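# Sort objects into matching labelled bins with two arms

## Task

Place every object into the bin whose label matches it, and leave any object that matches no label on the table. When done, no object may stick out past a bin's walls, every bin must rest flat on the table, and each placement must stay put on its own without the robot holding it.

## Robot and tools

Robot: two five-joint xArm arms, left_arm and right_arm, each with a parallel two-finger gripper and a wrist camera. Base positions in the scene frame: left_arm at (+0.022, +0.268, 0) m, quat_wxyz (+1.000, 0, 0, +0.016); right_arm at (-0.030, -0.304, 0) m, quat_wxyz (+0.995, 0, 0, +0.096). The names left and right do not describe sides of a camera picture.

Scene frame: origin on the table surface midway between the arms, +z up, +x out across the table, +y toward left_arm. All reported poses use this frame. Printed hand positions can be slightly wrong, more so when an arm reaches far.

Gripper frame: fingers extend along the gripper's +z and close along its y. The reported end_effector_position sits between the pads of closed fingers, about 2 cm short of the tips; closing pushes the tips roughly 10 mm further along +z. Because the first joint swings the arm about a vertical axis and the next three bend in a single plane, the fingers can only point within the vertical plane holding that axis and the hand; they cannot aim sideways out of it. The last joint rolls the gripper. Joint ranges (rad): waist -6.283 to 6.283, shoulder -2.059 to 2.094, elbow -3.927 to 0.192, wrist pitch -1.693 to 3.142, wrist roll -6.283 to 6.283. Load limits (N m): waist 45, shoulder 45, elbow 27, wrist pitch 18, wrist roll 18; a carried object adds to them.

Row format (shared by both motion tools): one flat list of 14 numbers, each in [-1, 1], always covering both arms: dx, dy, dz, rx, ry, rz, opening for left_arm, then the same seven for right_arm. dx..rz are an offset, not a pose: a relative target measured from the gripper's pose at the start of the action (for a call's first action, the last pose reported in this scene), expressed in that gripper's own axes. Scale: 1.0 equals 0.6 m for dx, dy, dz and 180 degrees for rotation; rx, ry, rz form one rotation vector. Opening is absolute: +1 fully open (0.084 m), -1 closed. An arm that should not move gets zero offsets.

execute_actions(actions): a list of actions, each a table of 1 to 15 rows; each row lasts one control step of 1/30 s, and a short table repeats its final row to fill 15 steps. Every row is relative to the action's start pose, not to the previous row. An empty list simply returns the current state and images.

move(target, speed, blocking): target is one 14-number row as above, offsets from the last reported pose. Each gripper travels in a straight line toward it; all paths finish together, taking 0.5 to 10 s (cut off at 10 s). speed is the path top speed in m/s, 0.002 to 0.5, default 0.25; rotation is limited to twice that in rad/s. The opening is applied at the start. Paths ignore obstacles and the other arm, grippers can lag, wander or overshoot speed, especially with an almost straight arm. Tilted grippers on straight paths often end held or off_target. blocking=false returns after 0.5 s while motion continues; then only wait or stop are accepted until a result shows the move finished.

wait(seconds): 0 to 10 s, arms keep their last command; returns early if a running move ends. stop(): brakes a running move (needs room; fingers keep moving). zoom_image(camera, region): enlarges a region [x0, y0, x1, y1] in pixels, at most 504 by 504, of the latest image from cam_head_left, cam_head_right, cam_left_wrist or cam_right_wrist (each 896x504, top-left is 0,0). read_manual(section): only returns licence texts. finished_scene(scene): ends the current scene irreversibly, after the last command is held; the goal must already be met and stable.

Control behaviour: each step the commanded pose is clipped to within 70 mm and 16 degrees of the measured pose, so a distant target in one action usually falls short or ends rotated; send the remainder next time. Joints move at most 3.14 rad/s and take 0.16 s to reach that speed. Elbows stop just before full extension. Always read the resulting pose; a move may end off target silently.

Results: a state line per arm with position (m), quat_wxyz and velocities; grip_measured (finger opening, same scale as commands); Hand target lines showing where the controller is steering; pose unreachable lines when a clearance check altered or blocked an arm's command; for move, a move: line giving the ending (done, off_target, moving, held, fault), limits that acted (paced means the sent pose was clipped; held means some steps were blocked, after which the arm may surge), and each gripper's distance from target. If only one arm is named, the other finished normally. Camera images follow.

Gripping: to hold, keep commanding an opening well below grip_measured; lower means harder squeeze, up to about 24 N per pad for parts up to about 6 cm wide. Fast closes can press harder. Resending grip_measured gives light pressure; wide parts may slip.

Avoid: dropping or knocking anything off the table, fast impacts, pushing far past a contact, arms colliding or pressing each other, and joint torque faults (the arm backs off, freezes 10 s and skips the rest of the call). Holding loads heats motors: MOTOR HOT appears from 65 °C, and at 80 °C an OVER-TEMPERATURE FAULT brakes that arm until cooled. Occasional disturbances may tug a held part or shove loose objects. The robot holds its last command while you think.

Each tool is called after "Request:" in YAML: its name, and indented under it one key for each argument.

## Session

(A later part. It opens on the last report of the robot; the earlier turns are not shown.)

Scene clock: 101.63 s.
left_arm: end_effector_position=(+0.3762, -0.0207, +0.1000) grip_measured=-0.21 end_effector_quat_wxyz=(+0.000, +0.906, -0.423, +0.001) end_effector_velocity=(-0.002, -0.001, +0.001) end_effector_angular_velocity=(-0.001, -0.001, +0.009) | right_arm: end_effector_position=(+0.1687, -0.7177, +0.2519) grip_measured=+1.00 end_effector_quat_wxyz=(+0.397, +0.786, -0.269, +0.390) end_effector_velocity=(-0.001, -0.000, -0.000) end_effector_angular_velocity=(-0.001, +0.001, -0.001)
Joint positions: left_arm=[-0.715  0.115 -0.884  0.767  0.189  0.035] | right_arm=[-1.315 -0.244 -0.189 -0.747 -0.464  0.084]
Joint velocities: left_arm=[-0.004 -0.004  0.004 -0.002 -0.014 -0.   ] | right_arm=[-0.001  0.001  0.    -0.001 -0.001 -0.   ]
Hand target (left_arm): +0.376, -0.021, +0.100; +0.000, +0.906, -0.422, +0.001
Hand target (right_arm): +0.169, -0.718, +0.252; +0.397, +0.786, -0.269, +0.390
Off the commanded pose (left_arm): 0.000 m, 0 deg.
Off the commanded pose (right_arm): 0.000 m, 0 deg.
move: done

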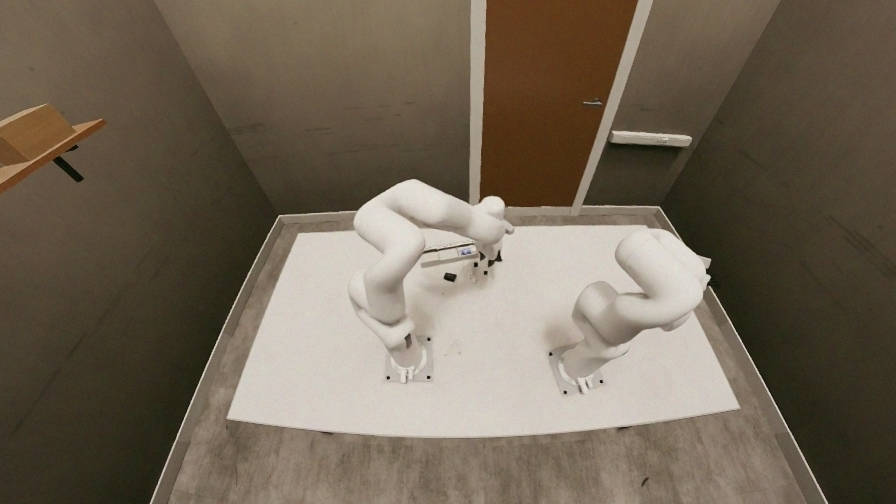

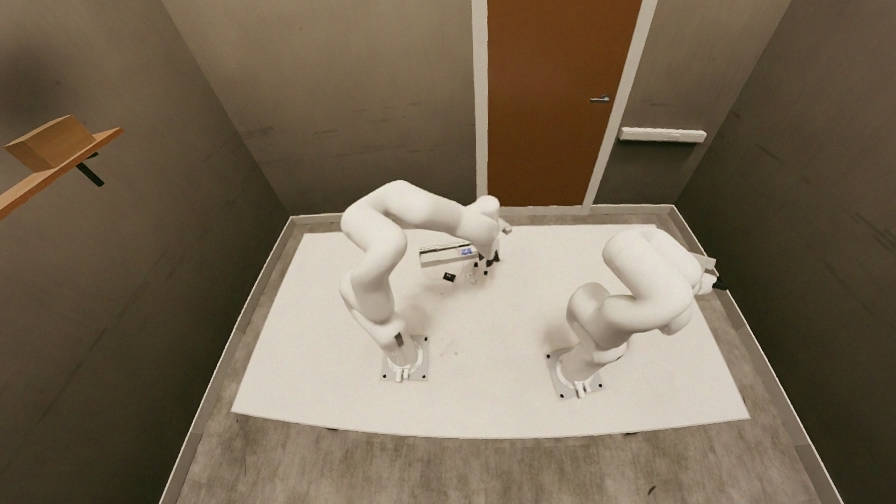

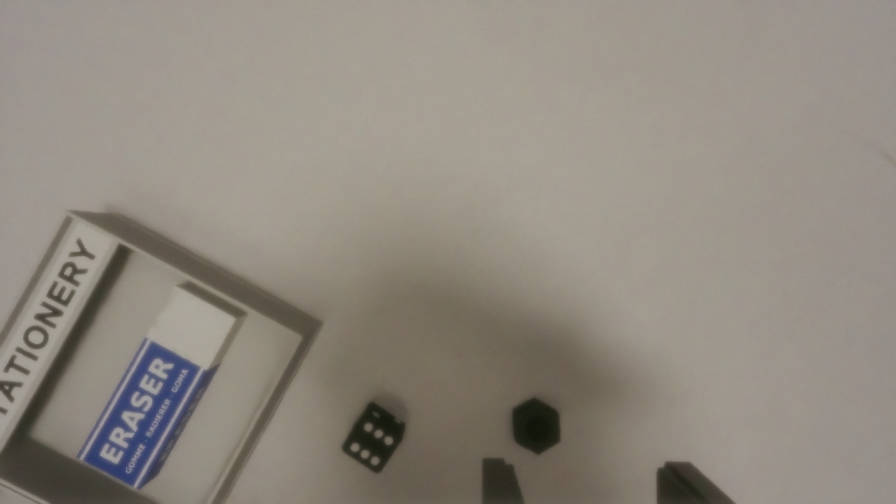

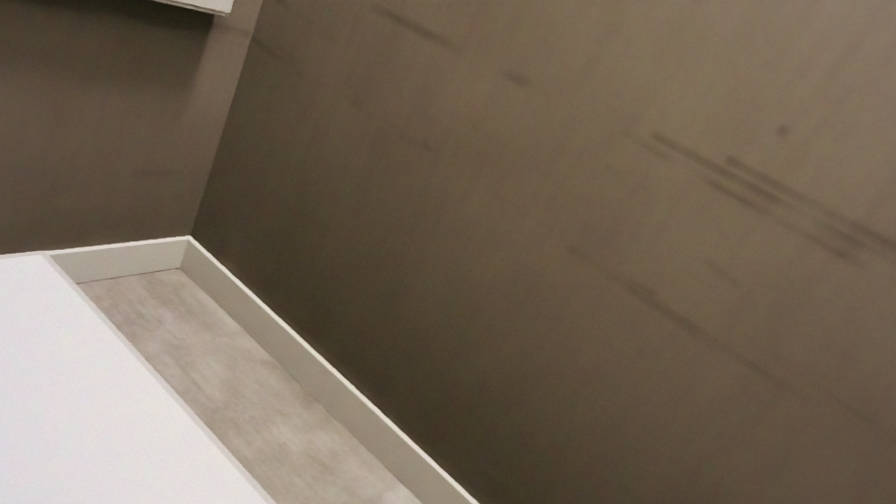

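Request:
move:
  target: [0.001,0.001,0.128,0,0,0,-0.2,0,0,0,0,0,0,1]
  speed: 0.1

Request:
execute_actions:
  actions:
    - [[0,0,0,0,0,0,-0.26,0,0,0,0,0,0,1],[0,0,0,0,0,0,-0.32,0,0,0,0,0,0,1],[0,0,0,0,0,0,-0.38,0,0,0,0,0,0,1],[0,0,0,0,0,0,-0.44,0,0,0,0,0,0,1],[0,0,0,0,0,0,-0.5,0,0,0,0,0,0,1],[0,0,0,0,0,0,-0.55,0,0,0,0,0,0,1],[0,0,0,0,0,0,-0.6,0,0,0,0,0,0,1],[0,0,0,0,0,0,-0.64,0,0,0,0,0,0,1],[0,0,0,0,0,0,-0.68,0,0,0,0,0,0,1],[0,0,0,0,0,0,-0.72,0,0,0,0,0,0,1],[0,0,0,0,0,0,-0.76,0,0,0,0,0,0,1],[0,0,0,0,0,0,-0.8,0,0,0,0,0,0,1],[0,0,0,0,0,0,-0.85,0,0,0,0,0,0,1]]
    - [[0,0,0,0,0,0,-0.85,0,0,0,0,0,0,1]]

Request:
move:
  target: [0,0,-0.1,0,0,0,-0.85,0,0,0,0,0,0,1]
  speed: 0.12

Scene clock: 116.63 s.
left_arm: end_effector_position=(+0.3763, -0.0217, +0.0237) grip_measured=-0.21 end_effector_quat_wxyz=(+0.000, +0.906, -0.423, +0.001) end_effector_velocity=(-0.001, -0.000, -0.003) end_effector_angular_velocity=(+0.001, +0.002, -0.001) | right_arm: end_effector_position=(+0.1687, -0.7177, +0.2519) grip_measured=+1.00 end_effector_quat_wxyz=(+0.397, +0.786, -0.269, +0.390) end_effector_velocity=(-0.001, -0.000, +0.000) end_effector_angular_velocity=(-0.001, +0.000, -0.002)
Joint positions: left_arm=[-0.717  0.291 -0.851  0.557  0.187  0.035] | right_arm=[-1.315 -0.244 -0.189 -0.747 -0.464  0.084]
Joint velocities: left_arm=[-0.001  0.009 -0.001 -0.006 -0.     0.   ] | right_arm=[-0.002 -0.     0.    -0.001 -0.     0.   ]
Hand target (left_arm): +0.376, -0.022, +0.023; +0.000, +0.906, -0.423, +0.001
Hand target (right_arm): +0.169, -0.718, +0.252; +0.397, +0.786, -0.269, +0.390
Off the commanded pose (left_arm): 0.001 m, 0 deg.
Off the commanded pose (right_arm): 0.000 m, 0 deg.
move: done

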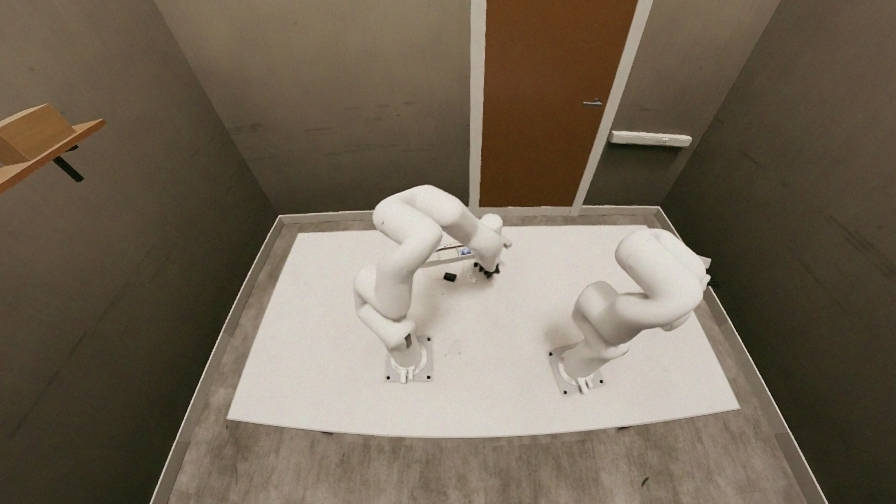

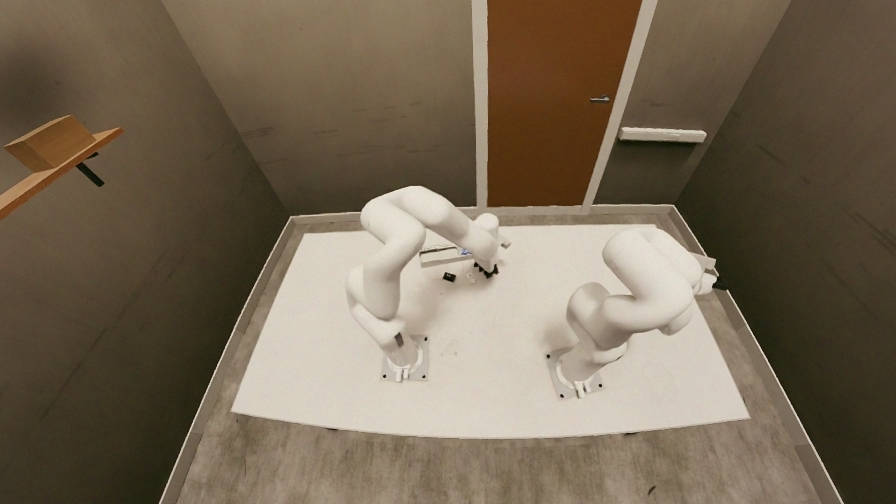

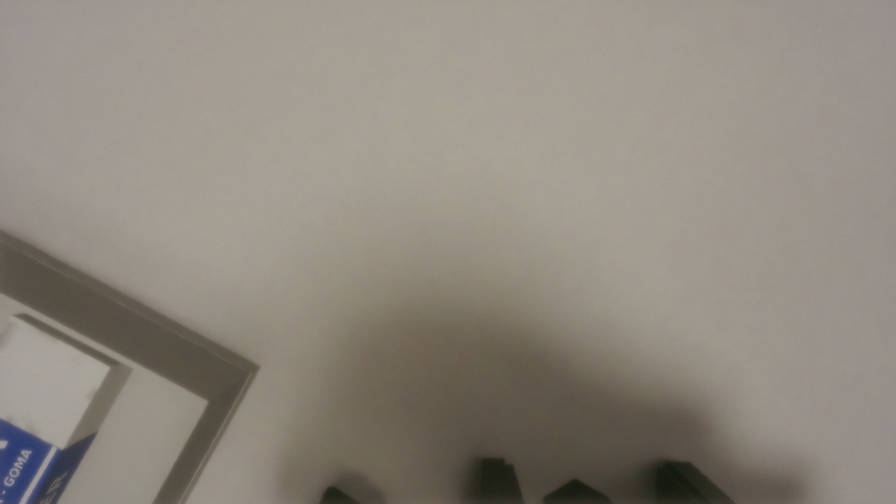

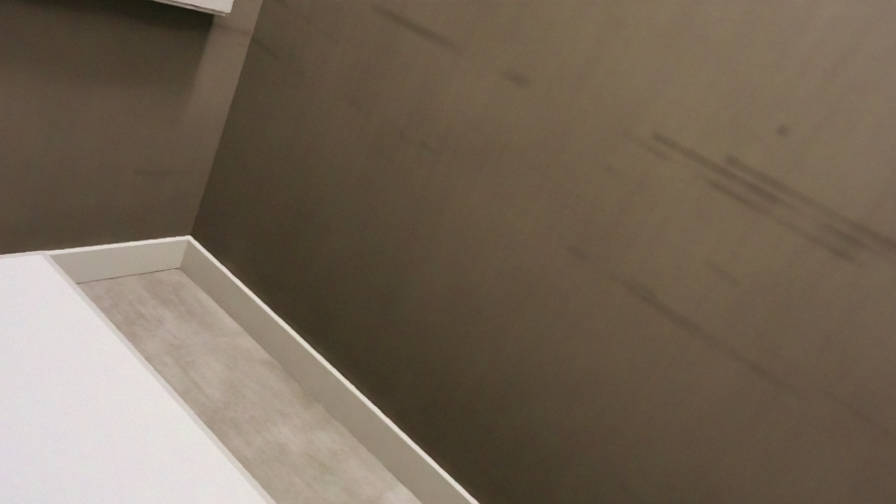

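Scene clock: 117.63 s.
left_arm: end_effector_position=(+0.3763, -0.0217, +0.0237) grip_measured=-0.67 end_effector_quat_wxyz=(+0.000, +0.906, -0.423, +0.001) end_effector_velocity=(-0.000, +0.000, -0.000) end_effector_angular_velocity=(+0.001, +0.001, +0.000) | right_arm: end_effector_position=(+0.1687, -0.7177, +0.2519) grip_measured=+1.00 end_effector_quat_wxyz=(+0.397, +0.786, -0.269, +0.390) end_effector_velocity=(+0.001, +0.000, -0.000) end_effector_angular_velocity=(+0.001, +0.000, +0.002)
Joint positions: left_arm=[-0.717  0.291 -0.851  0.557  0.187  0.014] | right_arm=[-1.315 -0.244 -0.189 -0.747 -0.464  0.084]
Joint velocities: left_arm=[ 0.     0.001  0.     0.     0.    -0.   ] | right_arm=[0.002 0.    0.    0.001 0.    0.   ]
Hand target (left_arm): +0.376, -0.022, +0.024; +0.000, +0.906, -0.423, +0.001
Hand target (right_arm): +0.169, -0.718, +0.252; +0.397, +0.786, -0.269, +0.390
Off the commanded pose (left_arm): 0.000 m, 0 deg.
Off the commanded pose (right_arm): 0.000 m, 0 deg.

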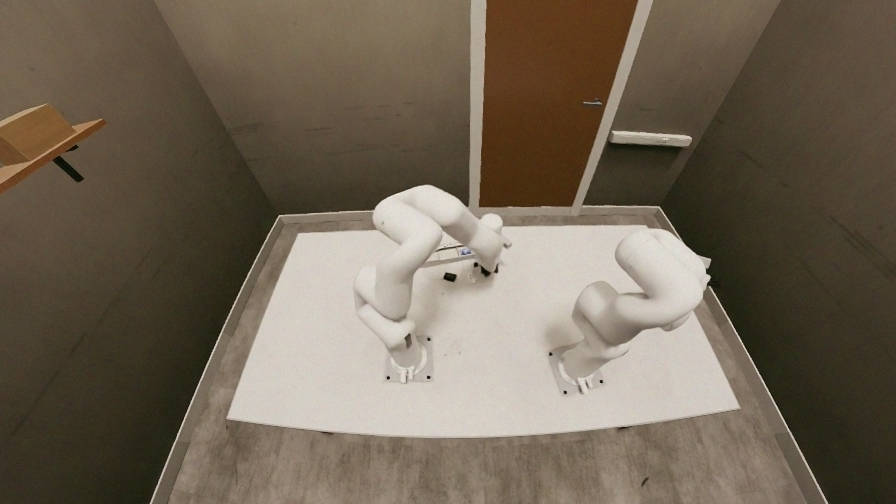

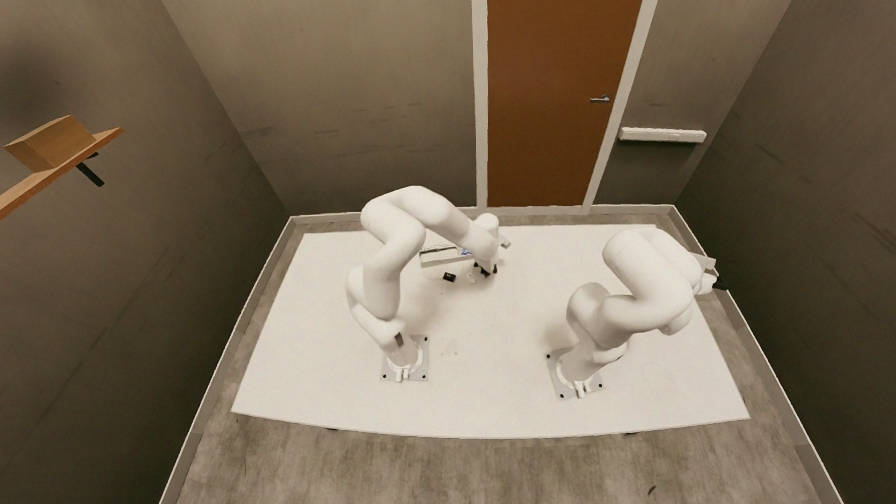

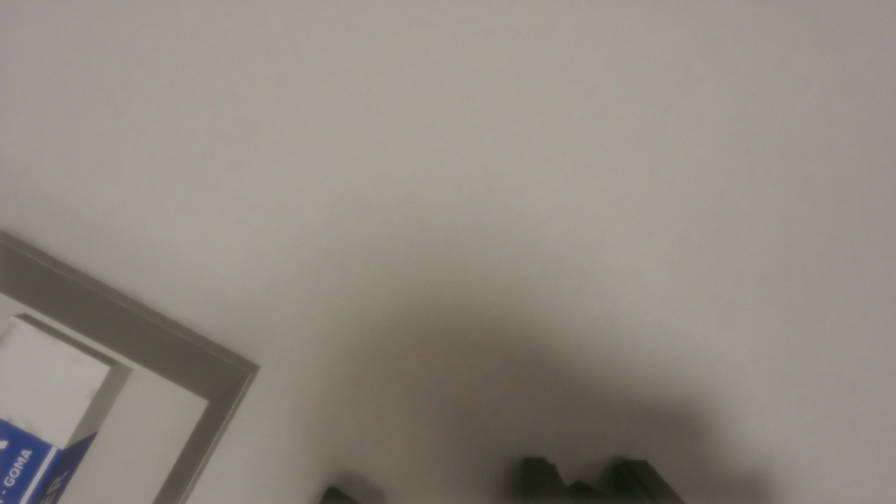

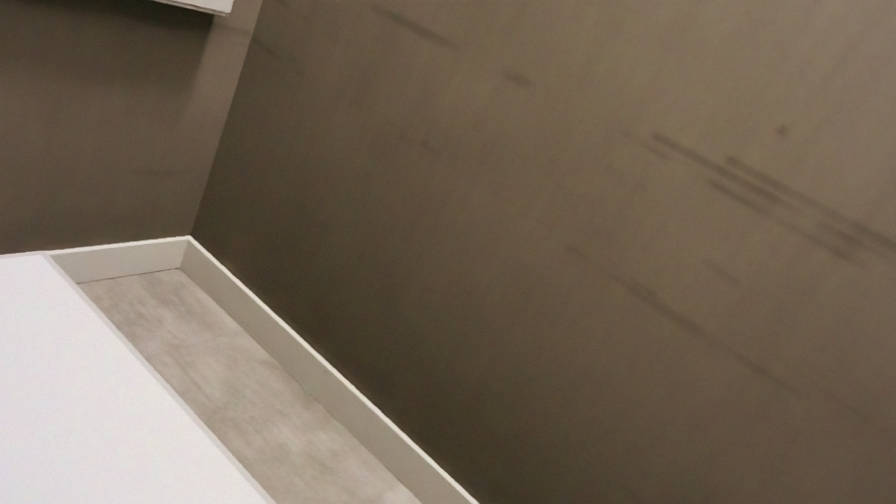

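Scene clock: 118.63 s.
left_arm: end_effector_position=(+0.3761, -0.0215, +0.0831) grip_measured=-0.67 end_effector_quat_wxyz=(+0.000, +0.906, -0.423, +0.001) end_effector_velocity=(+0.000, -0.000, +0.004) end_effector_angular_velocity=(-0.001, -0.001, -0.000) | right_arm: end_effector_position=(+0.1687, -0.7177, +0.2519) grip_measured=+1.00 end_effector_quat_wxyz=(+0.397, +0.786, -0.269, +0.390) end_effector_velocity=(-0.000, -0.000, -0.000) end_effector_angular_velocity=(+0.001, +0.001, -0.001)
Joint positions: left_arm=[-0.717  0.151 -0.873  0.72   0.187  0.014] | right_arm=[-1.315 -0.244 -0.189 -0.747 -0.464  0.084]
Joint velocities: left_arm=[ 0.    -0.007 -0.003  0.009  0.001  0.   ] | right_arm=[-0.001 -0.     0.     0.001 -0.     0.   ]
Hand target (left_arm): +0.376, -0.022, +0.084; +0.000, +0.906, -0.423, +0.001
Hand target (right_arm): +0.169, -0.718, +0.252; +0.397, +0.786, -0.269, +0.390
Off the commanded pose (left_arm): 0.001 m, 0 deg.
Off the commanded pose (right_arm): 0.000 m, 0 deg.
move: done

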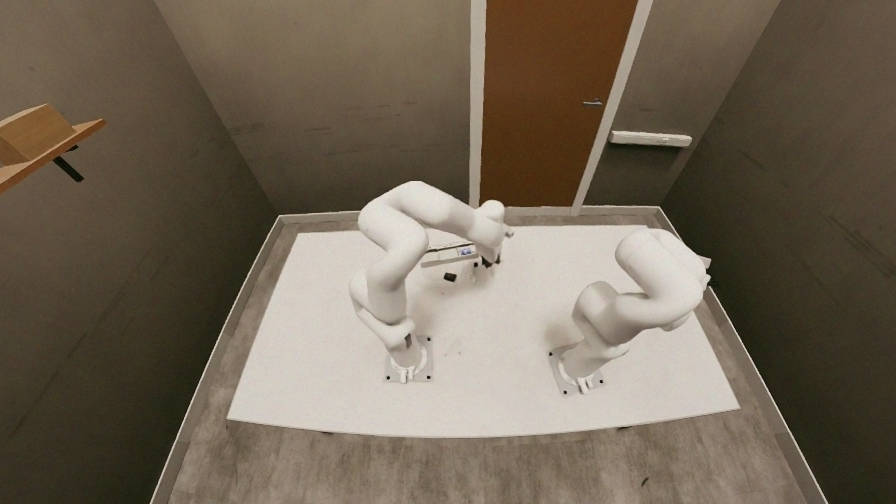

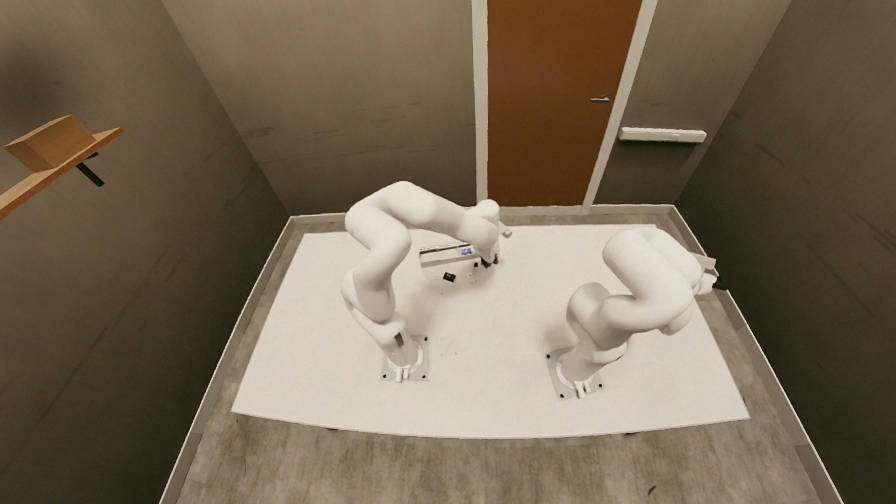

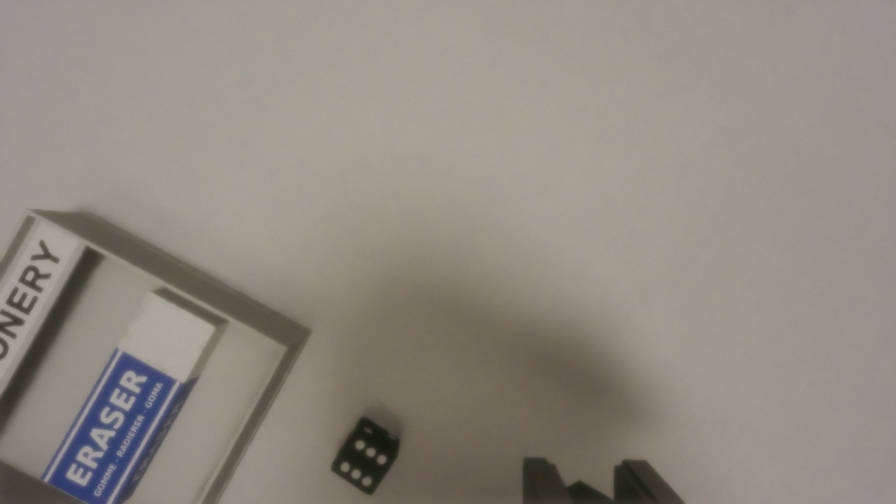

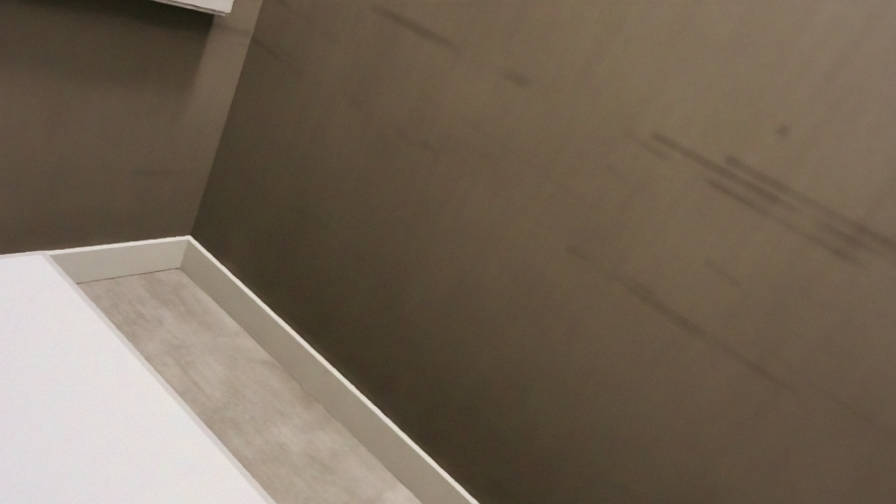

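Request:
move:
  target: [-0.219,-0.349,-0.002,0,0,-0.342,-0.85,0,0,0,0,0,0,1]
  speed: 0.3

Scene clock: 125.43 s.
left_arm: end_effector_position=(+0.4520, +0.2132, +0.0841) grip_measured=-0.67 end_effector_quat_wxyz=(+0.000, +0.995, +0.100, +0.001) end_effector_velocity=(+0.001, +0.002, -0.000) end_effector_angular_velocity=(+0.000, +0.000, +0.010) | right_arm: end_effector_position=(+0.1687, -0.7177, +0.2519) grip_measured=+1.00 end_effector_quat_wxyz=(+0.397, +0.786, -0.269, +0.390) end_effector_velocity=(+0.000, +0.000, -0.000) end_effector_angular_velocity=(+0.001, -0.001, -0.000)
Joint positions: left_arm=[-0.157  0.079 -0.783  0.702 -0.326  0.014] | right_arm=[-1.315 -0.244 -0.189 -0.747 -0.464  0.084]
Joint velocities: left_arm=[ 0.006  0.003 -0.003  0.001 -0.004 -0.   ] | right_arm=[ 0.     0.     0.     0.     0.001 -0.   ]
Hand target (left_arm): +0.452, +0.214, +0.084; +0.000, +0.995, +0.101, +0.001
Hand target (right_arm): +0.169, -0.718, +0.252; +0.397, +0.786, -0.269, +0.390
Off the commanded pose (left_arm): 0.001 m, 0 deg.
Off the commanded pose (right_arm): 0.000 m, 0 deg.
move: done

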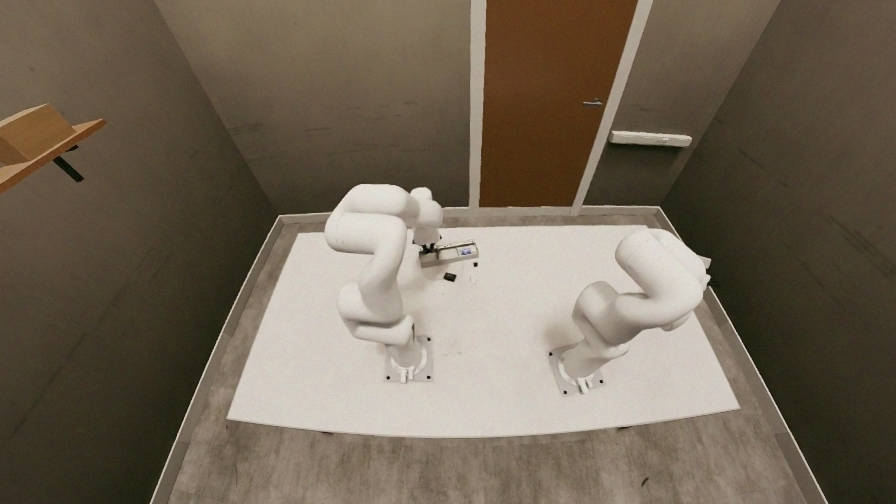

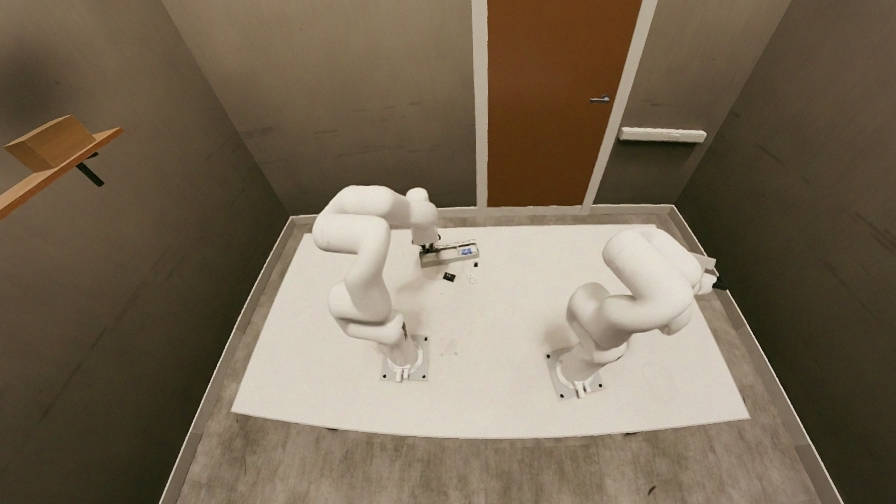

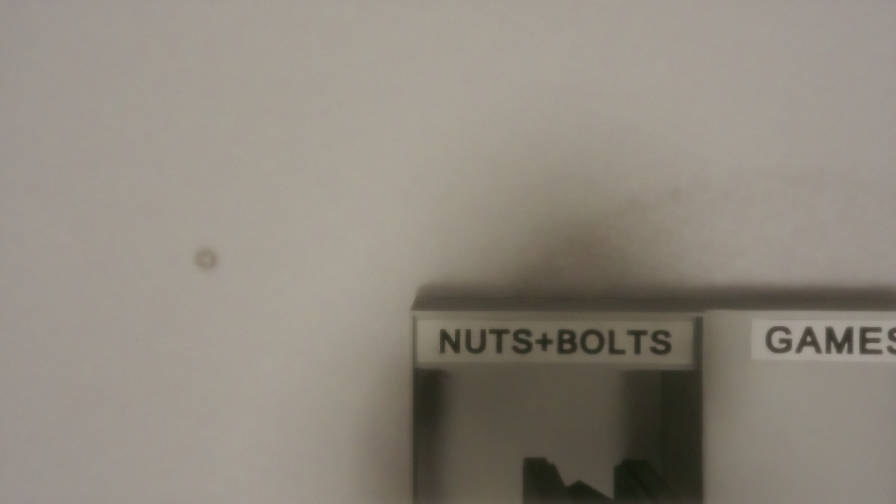

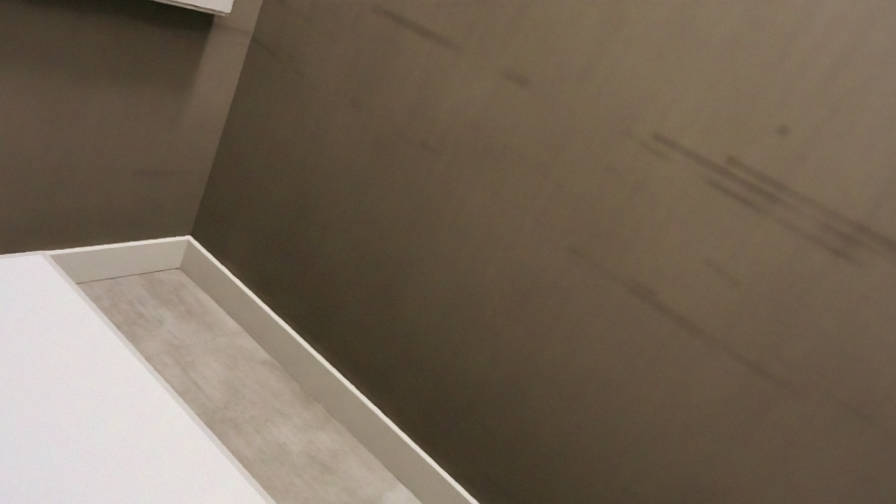

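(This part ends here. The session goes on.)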